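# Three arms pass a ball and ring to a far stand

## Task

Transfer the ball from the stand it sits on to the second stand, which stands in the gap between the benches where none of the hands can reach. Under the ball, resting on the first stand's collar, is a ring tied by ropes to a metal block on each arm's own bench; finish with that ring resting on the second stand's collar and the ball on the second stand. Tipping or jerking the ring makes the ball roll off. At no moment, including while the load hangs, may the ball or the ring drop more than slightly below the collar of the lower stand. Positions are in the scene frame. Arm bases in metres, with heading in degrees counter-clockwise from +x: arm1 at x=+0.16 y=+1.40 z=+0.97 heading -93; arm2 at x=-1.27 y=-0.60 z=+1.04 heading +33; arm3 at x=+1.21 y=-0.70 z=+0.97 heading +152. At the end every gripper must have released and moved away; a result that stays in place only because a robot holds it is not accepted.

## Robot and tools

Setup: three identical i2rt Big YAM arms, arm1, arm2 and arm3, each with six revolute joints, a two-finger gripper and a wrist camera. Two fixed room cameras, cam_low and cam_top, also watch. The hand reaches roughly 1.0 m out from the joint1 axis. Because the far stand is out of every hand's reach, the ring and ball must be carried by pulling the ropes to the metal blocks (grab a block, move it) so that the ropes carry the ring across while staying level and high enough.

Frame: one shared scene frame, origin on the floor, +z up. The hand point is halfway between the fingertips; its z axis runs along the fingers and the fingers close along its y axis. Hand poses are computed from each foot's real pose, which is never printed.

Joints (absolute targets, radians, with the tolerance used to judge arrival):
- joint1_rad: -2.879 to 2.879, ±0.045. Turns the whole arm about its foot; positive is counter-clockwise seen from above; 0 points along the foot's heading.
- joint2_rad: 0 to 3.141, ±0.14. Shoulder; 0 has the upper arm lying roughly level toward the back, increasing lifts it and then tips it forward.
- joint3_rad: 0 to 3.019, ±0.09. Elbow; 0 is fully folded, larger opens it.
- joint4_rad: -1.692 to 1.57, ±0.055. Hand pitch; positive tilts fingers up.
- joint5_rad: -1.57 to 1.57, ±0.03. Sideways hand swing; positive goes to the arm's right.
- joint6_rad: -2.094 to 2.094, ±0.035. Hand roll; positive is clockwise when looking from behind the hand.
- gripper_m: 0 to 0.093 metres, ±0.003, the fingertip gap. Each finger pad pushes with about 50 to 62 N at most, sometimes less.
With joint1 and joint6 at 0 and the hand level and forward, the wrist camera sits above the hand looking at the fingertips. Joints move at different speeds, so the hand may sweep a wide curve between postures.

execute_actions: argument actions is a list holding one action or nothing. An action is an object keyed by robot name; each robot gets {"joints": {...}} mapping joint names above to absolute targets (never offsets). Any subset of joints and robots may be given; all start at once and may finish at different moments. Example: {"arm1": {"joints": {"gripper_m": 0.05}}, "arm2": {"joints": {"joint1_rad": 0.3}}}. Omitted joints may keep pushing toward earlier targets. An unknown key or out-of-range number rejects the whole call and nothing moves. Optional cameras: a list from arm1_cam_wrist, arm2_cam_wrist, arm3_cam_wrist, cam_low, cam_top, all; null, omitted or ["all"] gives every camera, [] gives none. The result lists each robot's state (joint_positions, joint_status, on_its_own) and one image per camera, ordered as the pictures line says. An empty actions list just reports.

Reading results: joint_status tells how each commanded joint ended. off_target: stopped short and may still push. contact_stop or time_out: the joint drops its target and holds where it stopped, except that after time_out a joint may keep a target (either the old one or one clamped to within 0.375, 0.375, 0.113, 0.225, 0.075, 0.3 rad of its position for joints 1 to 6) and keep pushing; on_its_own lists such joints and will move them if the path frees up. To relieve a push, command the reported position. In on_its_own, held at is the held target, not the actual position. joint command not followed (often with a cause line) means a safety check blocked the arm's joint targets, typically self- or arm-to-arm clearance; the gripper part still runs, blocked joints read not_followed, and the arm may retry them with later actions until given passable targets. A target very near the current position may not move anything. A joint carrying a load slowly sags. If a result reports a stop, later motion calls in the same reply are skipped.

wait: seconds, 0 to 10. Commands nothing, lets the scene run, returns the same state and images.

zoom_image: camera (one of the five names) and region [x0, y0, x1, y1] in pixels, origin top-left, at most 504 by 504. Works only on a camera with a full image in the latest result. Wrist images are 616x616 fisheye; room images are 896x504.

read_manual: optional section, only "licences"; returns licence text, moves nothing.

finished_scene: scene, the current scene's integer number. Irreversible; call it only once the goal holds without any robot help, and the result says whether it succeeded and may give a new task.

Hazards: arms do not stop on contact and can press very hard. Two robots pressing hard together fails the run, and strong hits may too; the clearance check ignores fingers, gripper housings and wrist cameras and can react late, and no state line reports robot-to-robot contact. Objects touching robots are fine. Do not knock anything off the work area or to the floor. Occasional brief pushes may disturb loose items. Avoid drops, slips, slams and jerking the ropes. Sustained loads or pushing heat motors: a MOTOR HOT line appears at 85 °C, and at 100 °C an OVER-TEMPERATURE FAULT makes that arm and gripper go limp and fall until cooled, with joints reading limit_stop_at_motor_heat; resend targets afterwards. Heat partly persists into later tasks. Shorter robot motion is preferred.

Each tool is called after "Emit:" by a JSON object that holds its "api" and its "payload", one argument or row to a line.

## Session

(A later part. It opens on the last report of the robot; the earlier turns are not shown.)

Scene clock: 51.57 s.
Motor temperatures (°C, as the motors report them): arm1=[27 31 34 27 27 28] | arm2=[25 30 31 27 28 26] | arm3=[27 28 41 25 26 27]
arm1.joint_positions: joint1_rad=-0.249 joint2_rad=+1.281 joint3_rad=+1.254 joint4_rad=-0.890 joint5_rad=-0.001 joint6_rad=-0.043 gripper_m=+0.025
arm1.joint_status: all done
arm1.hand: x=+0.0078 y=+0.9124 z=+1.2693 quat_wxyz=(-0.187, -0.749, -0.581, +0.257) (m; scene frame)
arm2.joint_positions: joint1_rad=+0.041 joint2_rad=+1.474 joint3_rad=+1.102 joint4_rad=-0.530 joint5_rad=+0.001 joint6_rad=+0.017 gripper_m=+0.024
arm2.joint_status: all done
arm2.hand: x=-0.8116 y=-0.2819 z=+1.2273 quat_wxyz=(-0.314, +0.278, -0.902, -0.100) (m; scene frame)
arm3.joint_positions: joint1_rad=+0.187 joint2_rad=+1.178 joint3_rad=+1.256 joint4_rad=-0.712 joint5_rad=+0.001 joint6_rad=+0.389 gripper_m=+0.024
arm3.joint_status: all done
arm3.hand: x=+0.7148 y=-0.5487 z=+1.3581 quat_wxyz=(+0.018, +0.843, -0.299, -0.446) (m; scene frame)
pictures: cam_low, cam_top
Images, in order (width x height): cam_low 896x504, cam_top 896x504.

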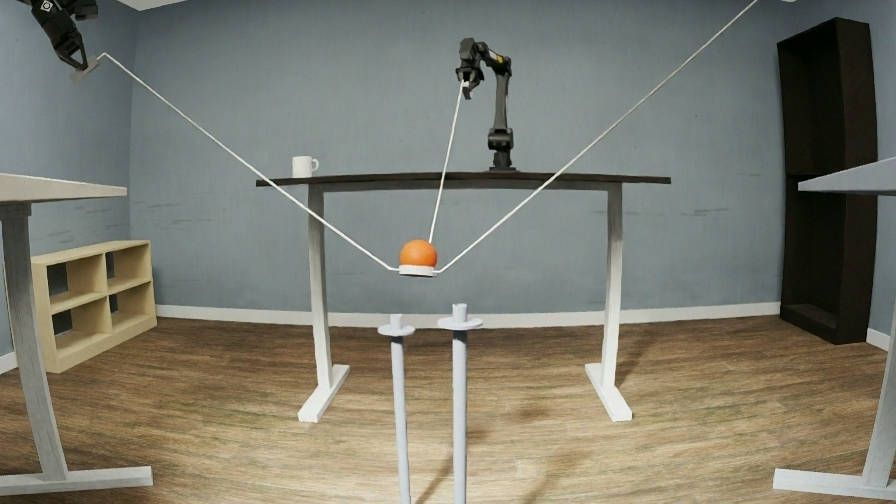

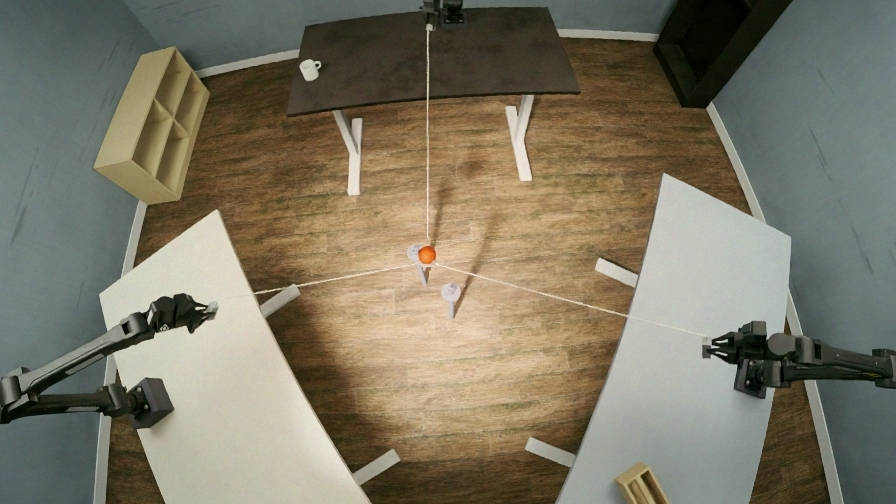

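Emit:
{"api": "execute_actions", "payload": {
  "actions": [
    {"arm1":{"joints":{"joint1_rad":-0.306,"joint2_rad":1.199,"joint3_rad":1.182,"joint4_rad":-0.858}},"arm2":{"joints":{"joint1_rad":0.099,"joint2_rad":1.488,"joint3_rad":1.08,"joint4_rad":-0.478}},"arm3":{"joints":{"joint1_rad":0.145,"joint2_rad":1.224,"joint3_rad":1.337,"joint4_rad":-0.643}}}
  ],
  "cameras": ["cam_low"]
}}

Emit:
{"api": "wait", "payload": {
  "seconds": 2
}}

Emit:
{"api": "execute_actions", "payload": {
  "actions": [
    {"arm1":{"joints":{"joint1_rad":-0.367,"joint2_rad":1.151,"joint3_rad":1.105,"joint4_rad":-0.83}},"arm2":{"joints":{"joint1_rad":0.159,"joint2_rad":1.512,"joint3_rad":1.071,"joint4_rad":-0.438}},"arm3":{"joints":{"joint1_rad":0.11,"joint2_rad":1.297,"joint3_rad":1.365,"joint4_rad":-0.598}}}
  ],
  "cameras": []
}}

Emit:
{"api": "wait", "payload": {
  "seconds": 2
}}

Emit:
{"api": "zoom_image", "payload": {
  "camera": "cam_low",
  "region": [330,220,520,360]
}}

Scene clock: 57.43 s.
Motor temperatures (°C, as the motors report them): arm1=[27 30 35 27 27 28] | arm2=[25 30 31 27 28 26] | arm3=[27 28 41 25 26 27]
arm1.joint_positions: joint1_rad=-0.298 joint2_rad=+1.220 joint3_rad=+1.179 joint4_rad=-0.872 joint5_rad=-0.001 joint6_rad=-0.043 gripper_m=+0.025
arm1.joint_status: all done
arm1.hand: x=-0.0085 y=+0.9417 z=+1.2609 quat_wxyz=(-0.181, -0.763, -0.562, +0.263) (m; scene frame)
arm2.joint_positions: joint1_rad=+0.100 joint2_rad=+1.490 joint3_rad=+1.087 joint4_rad=-0.502 joint5_rad=+0.001 joint6_rad=+0.017 gripper_m=+0.024
arm2.joint_status: all done
arm2.hand: x=-0.8305 y=-0.2550 z=+1.2153 quat_wxyz=(-0.310, +0.304, -0.894, -0.109) (m; scene frame)
arm3.joint_positions: joint1_rad=+0.142 joint2_rad=+1.237 joint3_rad=+1.279 joint4_rad=-0.672 joint5_rad=+0.001 joint6_rad=+0.389 gripper_m=+0.024
arm3.joint_status: all done
arm3.hand: x=+0.6996 y=-0.5187 z=+1.3494 quat_wxyz=(+0.008, +0.835, -0.318, -0.449) (m; scene frame)
pictures: cam_low
Images, in order (width x height): cam_low 896x504.

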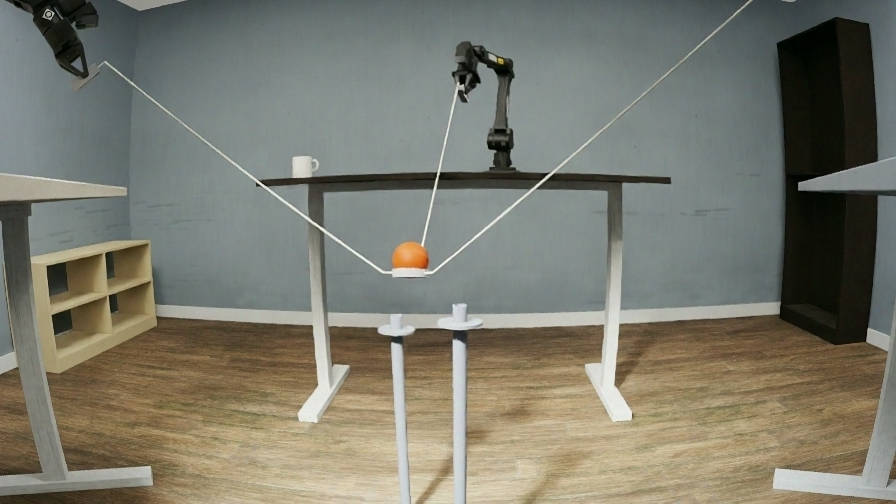

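Scene clock: 59.43 s.
Motor temperatures (°C, as the motors report them): arm1=[27 30 35 27 27 28] | arm2=[25 30 31 27 28 26] | arm3=[27 28 42 25 26 27]
arm1.joint_positions: joint1_rad=-0.298 joint2_rad=+1.220 joint3_rad=+1.179 joint4_rad=-0.872 joint5_rad=-0.001 joint6_rad=-0.043 gripper_m=+0.025
arm1.joint_status: all done
arm1.hand: x=-0.0085 y=+0.9417 z=+1.2609 quat_wxyz=(-0.181, -0.763, -0.562, +0.263) (m; scene frame)
arm2.joint_positions: joint1_rad=+0.100 joint2_rad=+1.490 joint3_rad=+1.087 joint4_rad=-0.502 joint5_rad=+0.001 joint6_rad=+0.017 gripper_m=+0.024
arm2.joint_status: all done
arm2.hand: x=-0.8305 y=-0.2550 z=+1.2153 quat_wxyz=(-0.310, +0.304, -0.894, -0.109) (m; scene frame)
arm3.joint_positions: joint1_rad=+0.142 joint2_rad=+1.237 joint3_rad=+1.279 joint4_rad=-0.672 joint5_rad=+0.001 joint6_rad=+0.389 gripper_m=+0.024
arm3.joint_status: all done
arm3.hand: x=+0.6996 y=-0.5187 z=+1.3494 quat_wxyz=(+0.008, +0.835, -0.318, -0.449) (m; scene frame)
wait: 2.00 s; at rest by 0.27 s
pictures: arm1_cam_wrist, arm2_cam_wrist, arm3_cam_wrist, cam_low, cam_top
Images, in order (width x height): arm1_cam_wrist 616x616, arm2_cam_wrist 616x616, arm3_cam_wrist 616x616, cam_low 896x504, cam_top 896x504.

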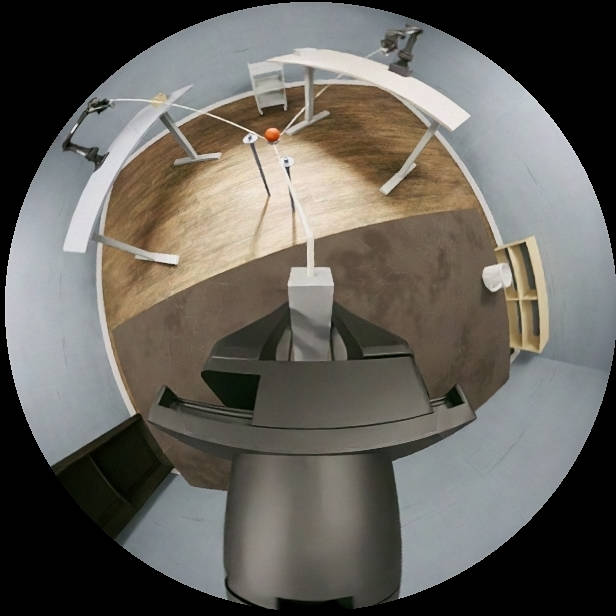

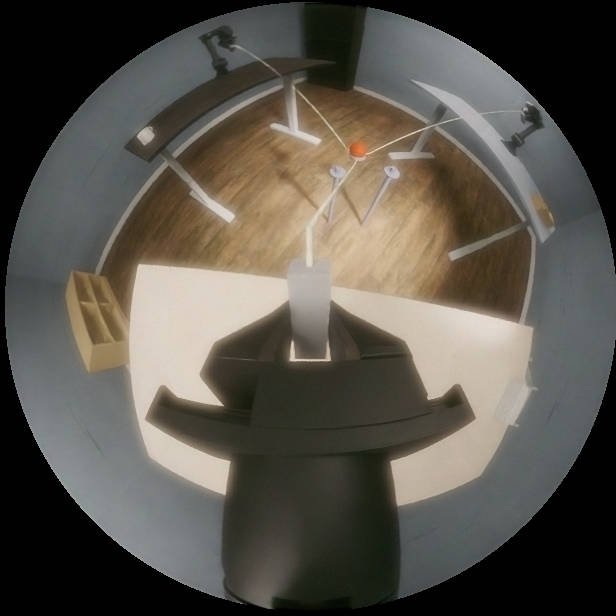

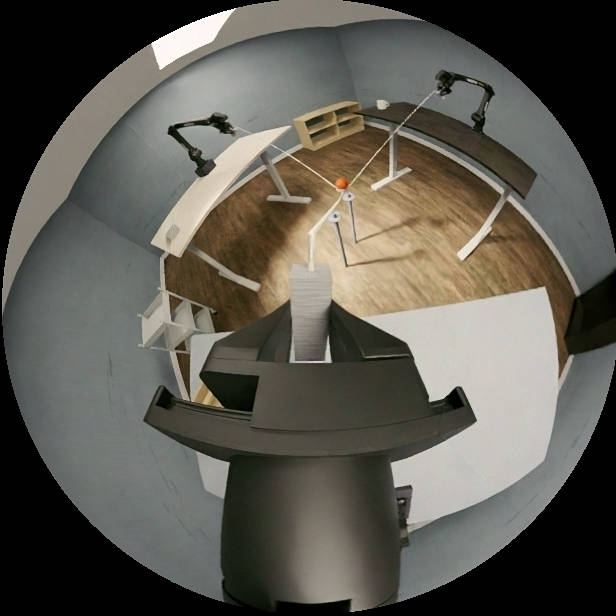

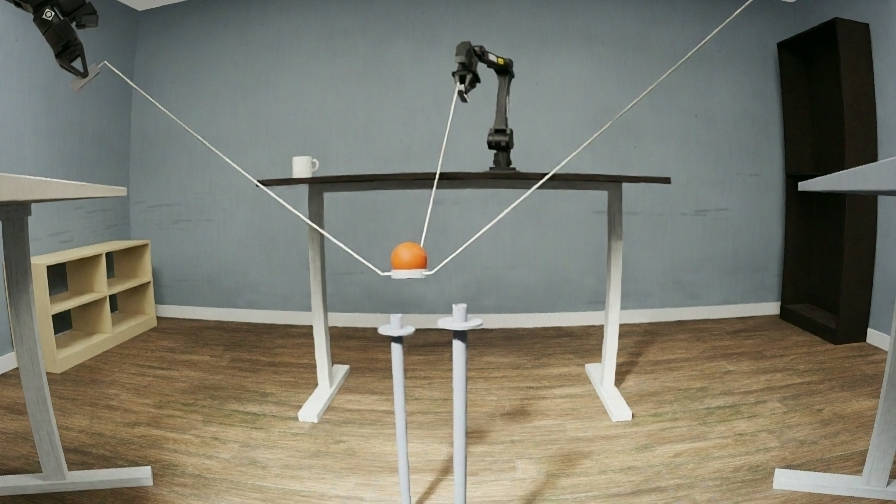

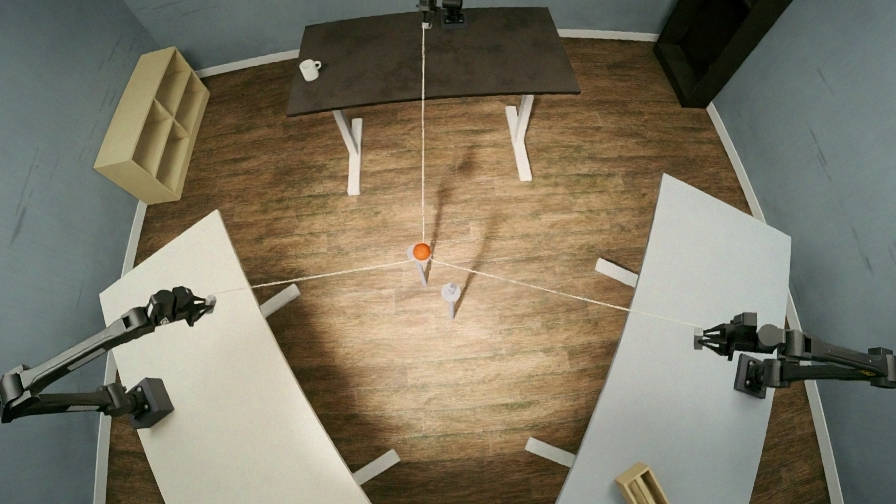

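Scene clock: 60.27 s.
Motor temperatures (°C, as the motors report them): arm1=[27 30 35 27 27 28] | arm2=[25 30 31 27 28 26] | arm3=[27 28 42 25 26 27]
arm1.joint_positions: joint1_rad=-0.360 joint2_rad=+1.172 joint3_rad=+1.102 joint4_rad=-0.846 joint5_rad=-0.001 joint6_rad=-0.043 gripper_m=+0.025
arm1.joint_status: all done
arm1.hand: x=-0.0288 y=+0.9704 z=+1.2462 quat_wxyz=(-0.173, -0.780, -0.538, +0.268) (m; scene frame)
arm2.joint_positions: joint1_rad=+0.159 joint2_rad=+1.515 joint3_rad=+1.077 joint4_rad=-0.463 joint5_rad=+0.002 joint6_rad=+0.018 gripper_m=+0.024
arm2.joint_status: all done
arm2.hand: x=-0.8480 y=-0.2260 z=+1.2028 quat_wxyz=(-0.309, +0.330, -0.884, -0.118) (m; scene frame)
arm3.joint_positions: joint1_rad=+0.109 joint2_rad=+1.313 joint3_rad=+1.310 joint4_rad=-0.625 joint5_rad=+0.001 joint6_rad=+0.389 gripper_m=+0.024
arm3.joint_status: all done
arm3.hand: x=+0.6785 y=-0.4912 z=+1.3358 quat_wxyz=(+0.000, +0.830, -0.331, -0.450) (m; scene frame)
pictures: none
No camera images: the call's "cameras" was empty. Leave "cameras" out to get every camera's image.

Scene clock: 62.27 s.
Motor temperatures (°C, as the motors report them): arm1=[27 30 35 27 27 28] | arm2=[25 30 31 27 28 26] | arm3=[27 28 42 25 26 27]
arm1.joint_positions: joint1_rad=-0.360 joint2_rad=+1.172 joint3_rad=+1.102 joint4_rad=-0.846 joint5_rad=-0.001 joint6_rad=-0.043 gripper_m=+0.025
arm1.joint_status: all done
arm1.hand: x=-0.0288 y=+0.9704 z=+1.2462 quat_wxyz=(-0.173, -0.780, -0.538, +0.268) (m; scene frame)
arm2.joint_positions: joint1_rad=+0.159 joint2_rad=+1.515 joint3_rad=+1.077 joint4_rad=-0.463 joint5_rad=+0.002 joint6_rad=+0.018 gripper_m=+0.024
arm2.joint_status: all done
arm2.hand: x=-0.8480 y=-0.2260 z=+1.2028 quat_wxyz=(-0.309, +0.330, -0.884, -0.118) (m; scene frame)
arm3.joint_positions: joint1_rad=+0.109 joint2_rad=+1.313 joint3_rad=+1.310 joint4_rad=-0.625 joint5_rad=+0.001 joint6_rad=+0.389 gripper_m=+0.024
arm3.joint_status: all done
arm3.hand: x=+0.6785 y=-0.4912 z=+1.3358 quat_wxyz=(+0.000, +0.830, -0.331, -0.450) (m; scene frame)
wait: 2.00 s; at rest by 0.27 s
pictures: arm1_cam_wrist, arm2_cam_wrist, arm3_cam_wrist, cam_low, cam_top
Images, in order (width x height): arm1_cam_wrist 616x616, arm2_cam_wrist 616x616, arm3_cam_wrist 616x616, cam_low 896x504, cam_top 896x504.

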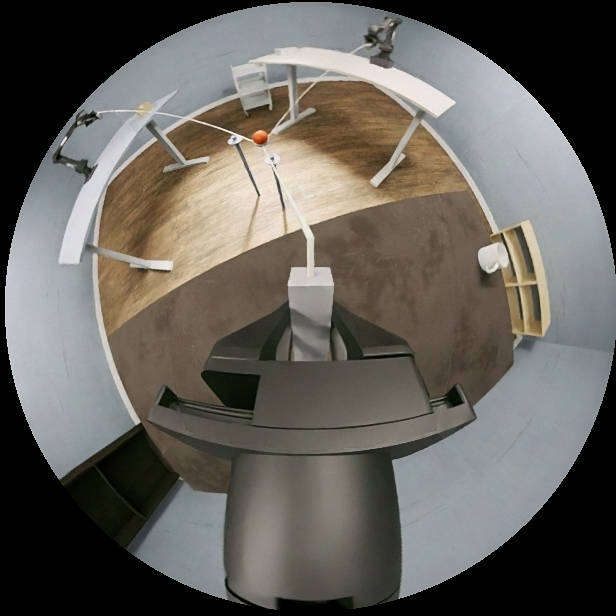

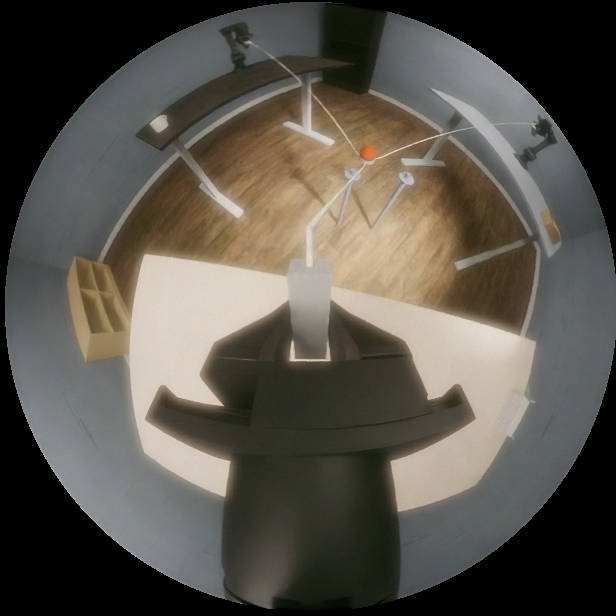

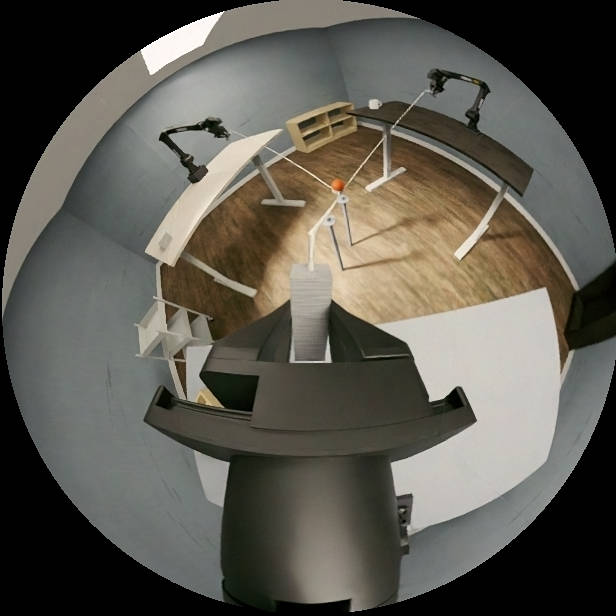

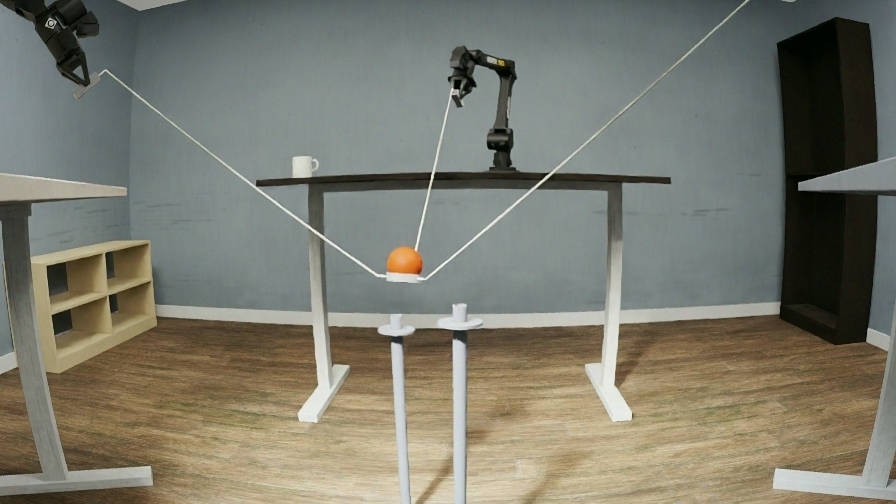

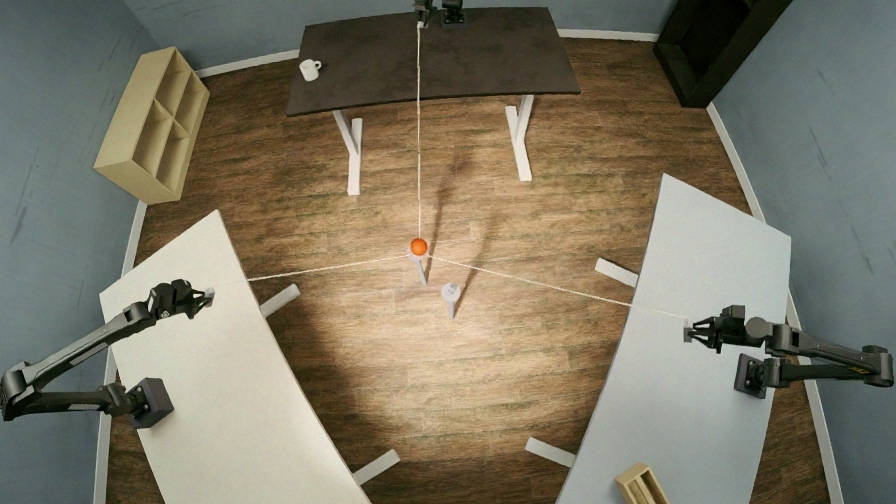

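Region (330, 220, 520, 360) of cam_low's 896x504 image, scaled by 2.653, with more detail than that image has; it fills the top 371 rows of this view, and the rest is white.

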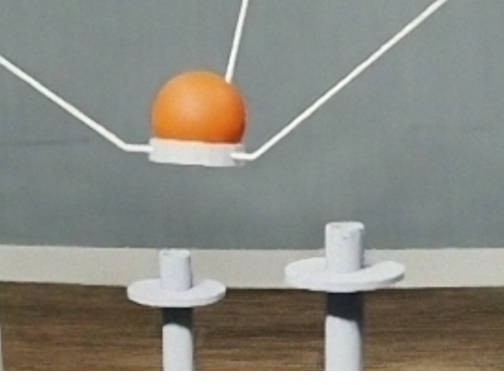

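Continue to t4, arm2 slightly lower for tilt.

Emit:
{"api": "execute_actions", "payload": {
  "actions": [
    {"arm1":{"joints":{"joint1_rad":-0.427,"joint2_rad":1.103,"joint3_rad":1.029,"joint4_rad":-0.80}},"arm2":{"joints":{"joint1_rad":0.219,"joint2_rad":1.546,"joint3_rad":1.062,"joint4_rad":-0.42}},"arm3":{"joints":{"joint1_rad":0.075,"joint2_rad":1.369,"joint3_rad":1.393,"joint4_rad":-0.54}}}
  ],
  "cameras": []
}}

Emit:
{"api": "wait", "payload": {
  "seconds": 3
}}

Emit:
{"api": "zoom_image", "payload": {
  "camera": "cam_low",
  "region": [330,220,520,360]
}}

Emit:
{"api": "zoom_image", "payload": {
  "camera": "arm2_cam_wrist",
  "region": [310,120,440,250]
}}

Emit:
{"api": "zoom_image", "payload": {
  "camera": "arm3_cam_wrist",
  "region": [280,160,400,280]
}}

Scene clock: 64.63 s.
Motor temperatures (°C, as the motors report them): arm1=[27 30 35 27 27 28] | arm2=[25 30 31 27 28 26] | arm3=[27 28 42 25 26 27]
arm1.joint_positions: joint1_rad=-0.419 joint2_rad=+1.123 joint3_rad=+1.026 joint4_rad=-0.816 joint5_rad=-0.001 joint6_rad=-0.044 gripper_m=+0.025
arm1.joint_status: all done
arm1.hand: x=-0.0452 y=+0.9988 z=+1.2316 quat_wxyz=(-0.165, -0.795, -0.515, +0.274) (m; scene frame)
arm2.joint_positions: joint1_rad=+0.219 joint2_rad=+1.550 joint3_rad=+1.068 joint4_rad=-0.443 joint5_rad=+0.002 joint6_rad=+0.019 gripper_m=+0.024
arm2.joint_status: all done
arm2.hand: x=-0.8707 y=-0.2009 z=+1.1818 quat_wxyz=(-0.294, +0.358, -0.878, -0.123) (m; scene frame)
arm3.joint_positions: joint1_rad=+0.074 joint2_rad=+1.383 joint3_rad=+1.337 joint4_rad=-0.569 joint5_rad=+0.001 joint6_rad=+0.389 gripper_m=+0.024
arm3.joint_status: all done
arm3.hand: x=+0.6604 y=-0.4612 z=+1.3232 quat_wxyz=(-0.008, +0.821, -0.345, -0.456) (m; scene frame)
pictures: none
No camera images: the call's "cameras" was empty. Leave "cameras" out to get every camera's image.

Scene clock: 67.63 s.
Motor temperatures (°C, as the motors report them): arm1=[27 30 35 27 27 28] | arm2=[25 30 31 27 28 26] | arm3=[27 29 42 25 26 27]
arm1.joint_positions: joint1_rad=-0.419 joint2_rad=+1.123 joint3_rad=+1.026 joint4_rad=-0.816 joint5_rad=-0.001 joint6_rad=-0.044 gripper_m=+0.025
arm1.joint_status: all done
arm1.hand: x=-0.0452 y=+0.9988 z=+1.2316 quat_wxyz=(-0.165, -0.795, -0.515, +0.274) (m; scene frame)
arm2.joint_positions: joint1_rad=+0.219 joint2_rad=+1.550 joint3_rad=+1.068 joint4_rad=-0.443 joint5_rad=+0.002 joint6_rad=+0.019 gripper_m=+0.024
arm2.joint_status: all done
arm2.hand: x=-0.8707 y=-0.2009 z=+1.1818 quat_wxyz=(-0.294, +0.358, -0.878, -0.123) (m; scene frame)
arm3.joint_positions: joint1_rad=+0.074 joint2_rad=+1.383 joint3_rad=+1.337 joint4_rad=-0.569 joint5_rad=+0.001 joint6_rad=+0.389 gripper_m=+0.024
arm3.joint_status: all done
arm3.hand: x=+0.6604 y=-0.4612 z=+1.3232 quat_wxyz=(-0.008, +0.821, -0.345, -0.456) (m; scene frame)
wait: 3.00 s; at rest by 0.27 s
pictures: arm1_cam_wrist, arm2_cam_wrist, arm3_cam_wrist, cam_low, cam_top
Images, in order (width x height): arm1_cam_wrist 616x616, arm2_cam_wrist 616x616, arm3_cam_wrist 616x616, cam_low 896x504, cam_top 896x504.

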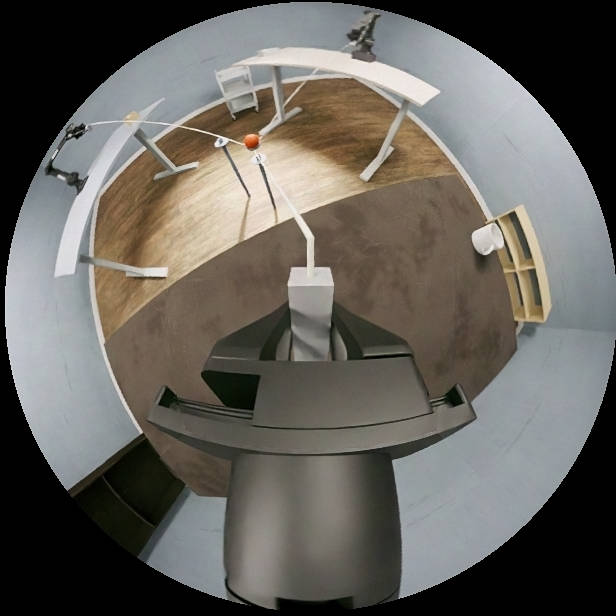

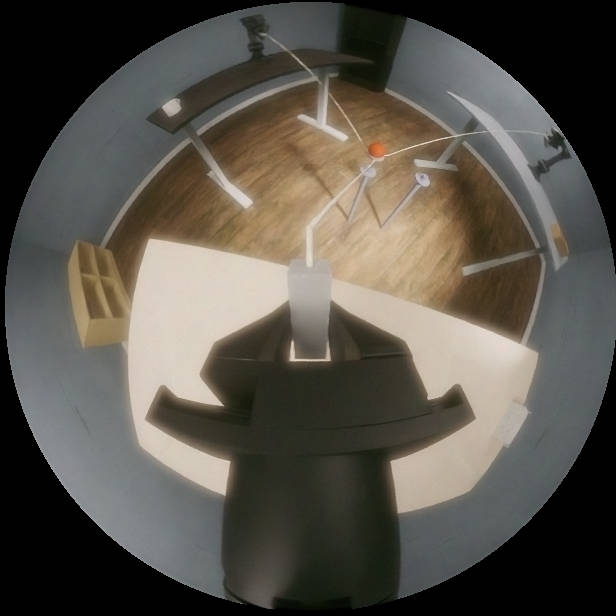

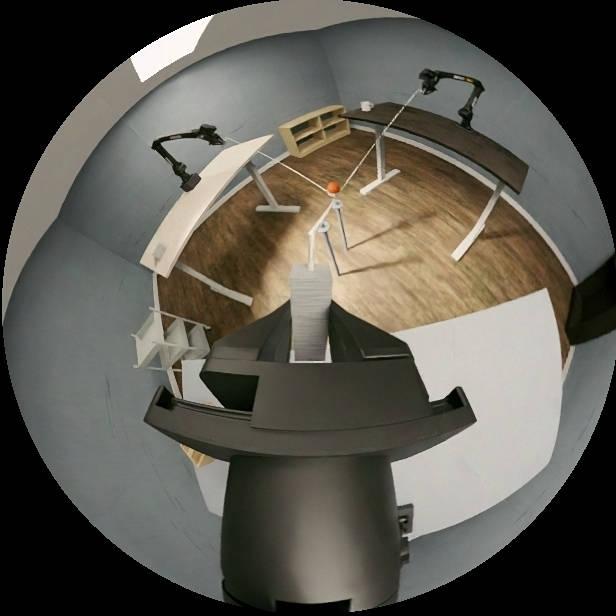

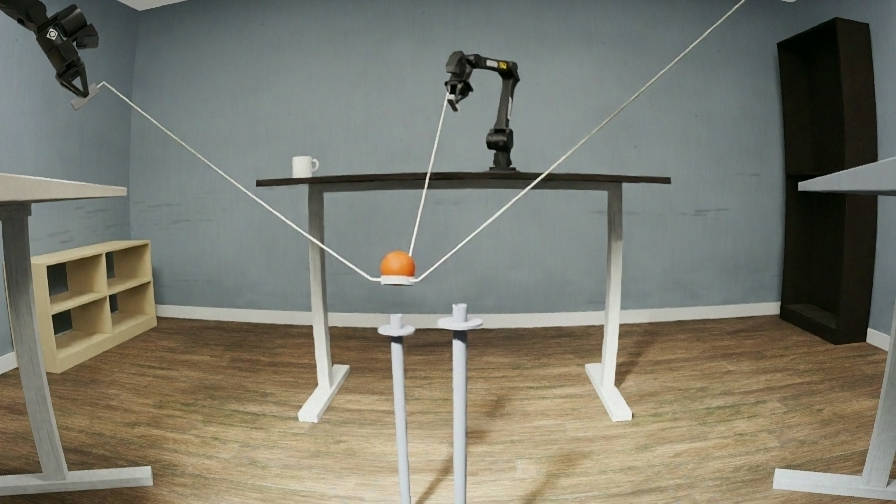

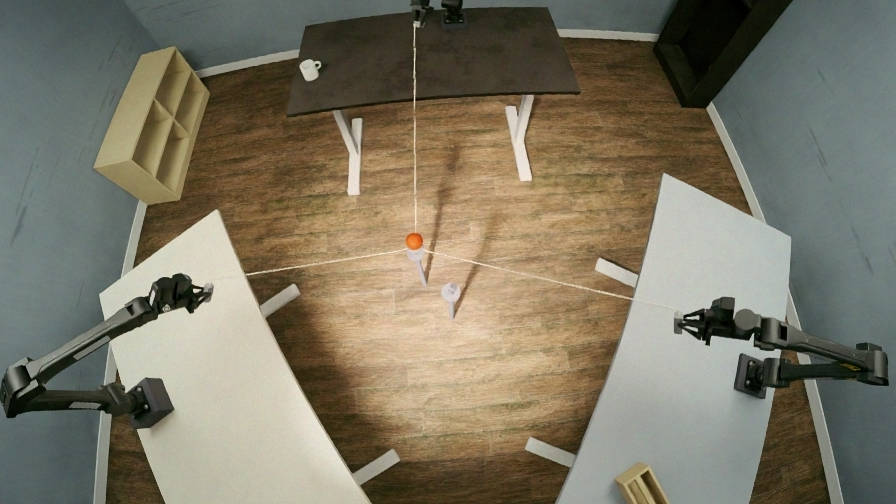

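Region (330, 220, 520, 360) of cam_low's 896x504 image, scaled by 2.653, with more detail than that image has; it fills the top 371 rows of this view, and the rest is white.

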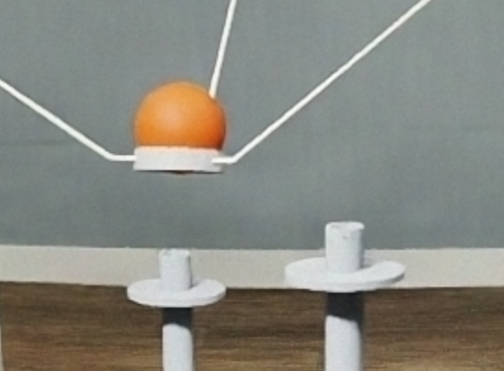

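Region (310, 120, 440, 250) of arm2_cam_wrist's 616x616 image, scaled by 3.877, with more detail than that image has.

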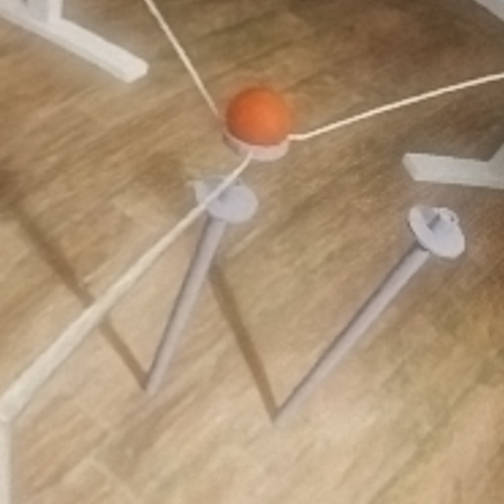

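Region (280, 160, 400, 280) of arm3_cam_wrist's 616x616 image, scaled by 4.200, with more detail than that image has.

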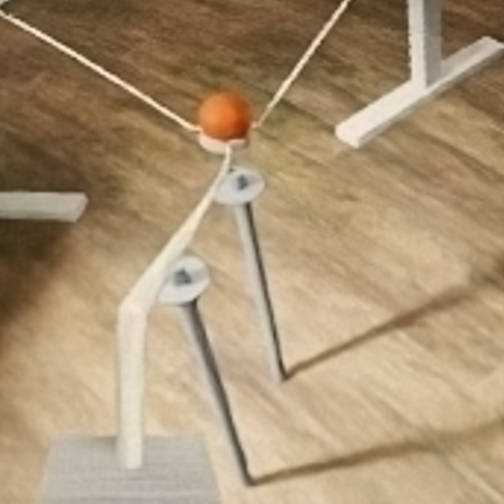

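Emit:
{"api": "execute_actions", "payload": {
  "actions": [
    {"arm1":{"joints":{"joint2_rad":1.168}},"arm2":{"joints":{"joint2_rad":1.608}},"arm3":{"joints":{"joint2_rad":1.415}}}
  ],
  "cameras": []
}}

Emit:
{"api": "wait", "payload": {
  "seconds": 3
}}

Emit:
{"api": "zoom_image", "payload": {
  "camera": "cam_low",
  "region": [330,220,520,360]
}}

Emit:
{"api": "zoom_image", "payload": {
  "camera": "arm2_cam_wrist",
  "region": [310,100,440,230]
}}

Emit:
{"api": "zoom_image", "payload": {
  "camera": "arm3_cam_wrist",
  "region": [280,150,400,270]
}}

Scene clock: 70.20 s.
Motor temperatures (°C, as the motors report them): arm1=[27 30 35 27 27 28] | arm2=[25 30 31 27 28 26] | arm3=[27 29 42 25 26 27]
arm1.joint_positions: joint1_rad=-0.419 joint2_rad=+1.181 joint3_rad=+1.026 joint4_rad=-0.815 joint5_rad=-0.001 joint6_rad=-0.044 gripper_m=+0.025
arm1.joint_status: all done
arm1.hand: x=-0.0484 y=+0.9920 z=+1.2066 quat_wxyz=(-0.151, -0.802, -0.520, +0.250) (m; scene frame)
arm2.joint_positions: joint1_rad=+0.219 joint2_rad=+1.620 joint3_rad=+1.068 joint4_rad=-0.440 joint5_rad=+0.002 joint6_rad=+0.019 gripper_m=+0.024
arm2.joint_status: all done
arm2.hand: x=-0.8706 y=-0.2010 z=+1.1440 quat_wxyz=(-0.265, +0.361, -0.887, -0.110) (m; scene frame)
arm3.joint_positions: joint1_rad=+0.074 joint2_rad=+1.427 joint3_rad=+1.337 joint4_rad=-0.569 joint5_rad=+0.001 joint6_rad=+0.389 gripper_m=+0.024
arm3.joint_status: all done
arm3.hand: x=+0.6521 y=-0.4573 z=+1.2973 quat_wxyz=(-0.008, +0.830, -0.348, -0.436) (m; scene frame)
pictures: none
No camera images: the call's "cameras" was empty. Leave "cameras" out to get every camera's image.

Scene clock: 73.20 s.
Motor temperatures (°C, as the motors report them): arm1=[27 30 35 27 27 28] | arm2=[25 30 31 27 28 26] | arm3=[27 29 43 25 26 27]
arm1.joint_positions: joint1_rad=-0.419 joint2_rad=+1.181 joint3_rad=+1.026 joint4_rad=-0.815 joint5_rad=-0.001 joint6_rad=-0.044 gripper_m=+0.025
arm1.joint_status: all done
arm1.hand: x=-0.0484 y=+0.9920 z=+1.2066 quat_wxyz=(-0.151, -0.802, -0.520, +0.250) (m; scene frame)
arm2.joint_positions: joint1_rad=+0.219 joint2_rad=+1.620 joint3_rad=+1.068 joint4_rad=-0.440 joint5_rad=+0.002 joint6_rad=+0.019 gripper_m=+0.024
arm2.joint_status: all done
arm2.hand: x=-0.8706 y=-0.2010 z=+1.1440 quat_wxyz=(-0.265, +0.361, -0.887, -0.110) (m; scene frame)
arm3.joint_positions: joint1_rad=+0.074 joint2_rad=+1.427 joint3_rad=+1.337 joint4_rad=-0.569 joint5_rad=+0.001 joint6_rad=+0.389 gripper_m=+0.024
arm3.joint_status: all done
arm3.hand: x=+0.6521 y=-0.4573 z=+1.2973 quat_wxyz=(-0.008, +0.830, -0.348, -0.436) (m; scene frame)
wait: 3.00 s; at rest by 0.27 s
pictures: arm1_cam_wrist, arm2_cam_wrist, arm3_cam_wrist, cam_low, cam_top
Images, in order (width x height): arm1_cam_wrist 616x616, arm2_cam_wrist 616x616, arm3_cam_wrist 616x616, cam_low 896x504, cam_top 896x504.

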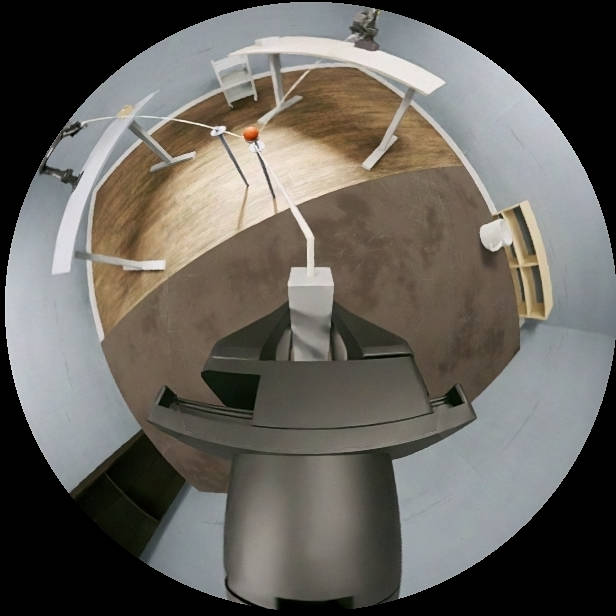

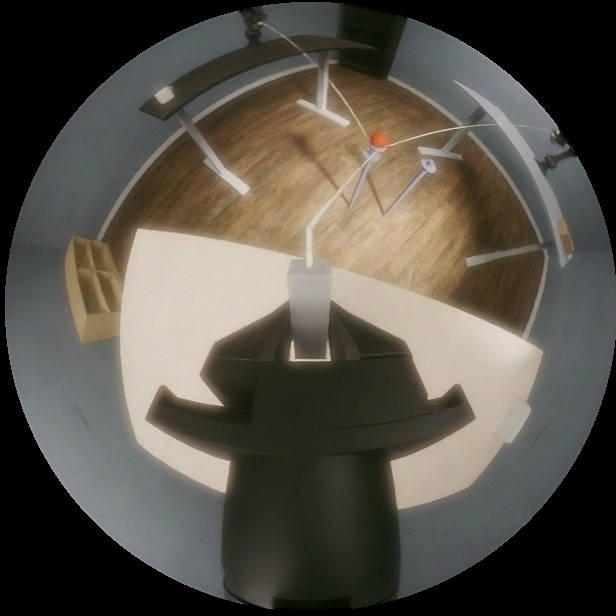

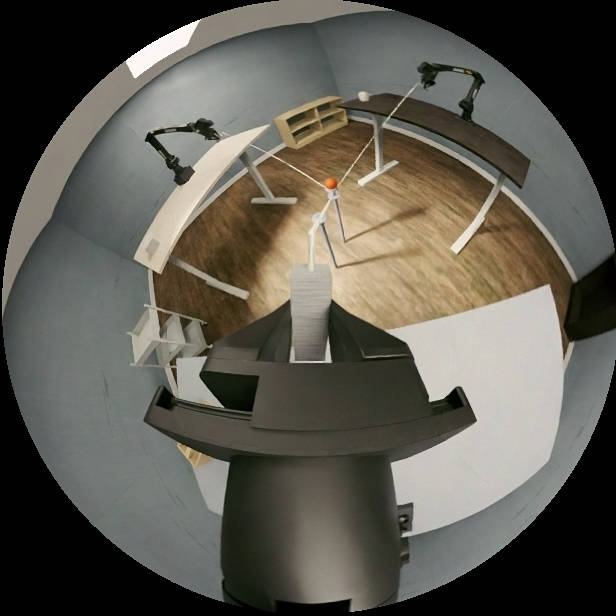

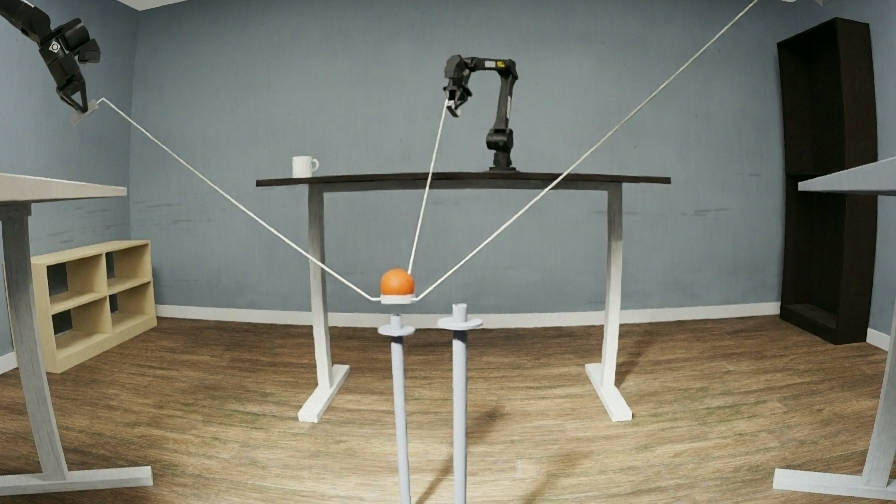

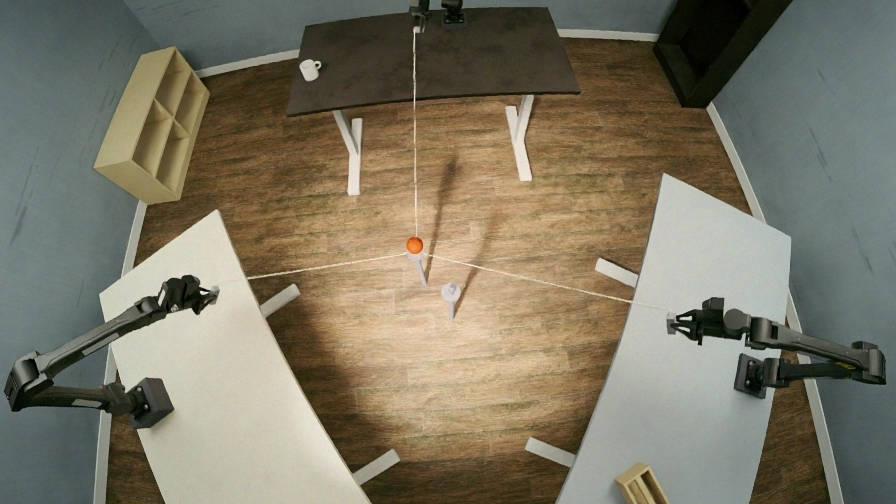

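Region (330, 220, 520, 360) of cam_low's 896x504 image, scaled by 2.653, with more detail than that image has; it fills the top 371 rows of this view, and the rest is white.

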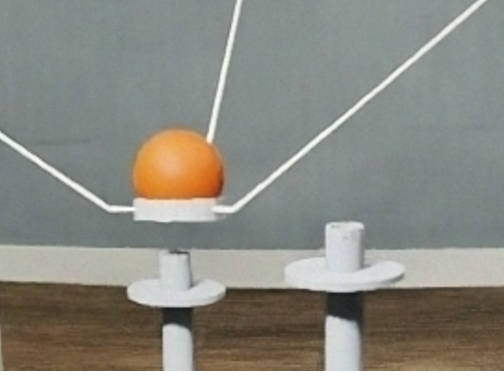

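Region (310, 100, 440, 230) of arm2_cam_wrist's 616x616 image, scaled by 3.877, with more detail than that image has.

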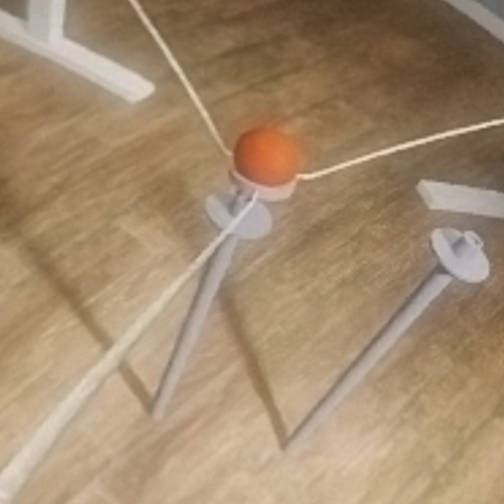

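Region (280, 150, 400, 270) of arm3_cam_wrist's 616x616 image, scaled by 4.200, with more detail than that image has.

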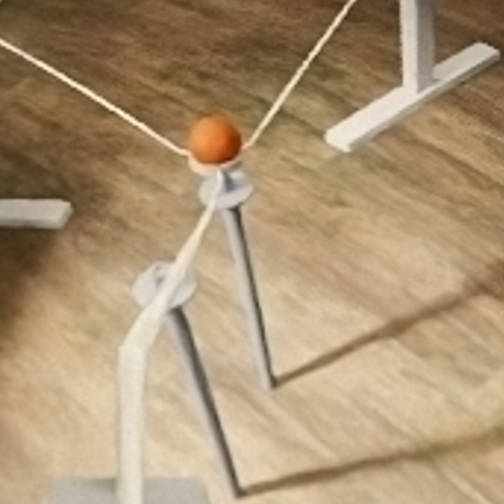

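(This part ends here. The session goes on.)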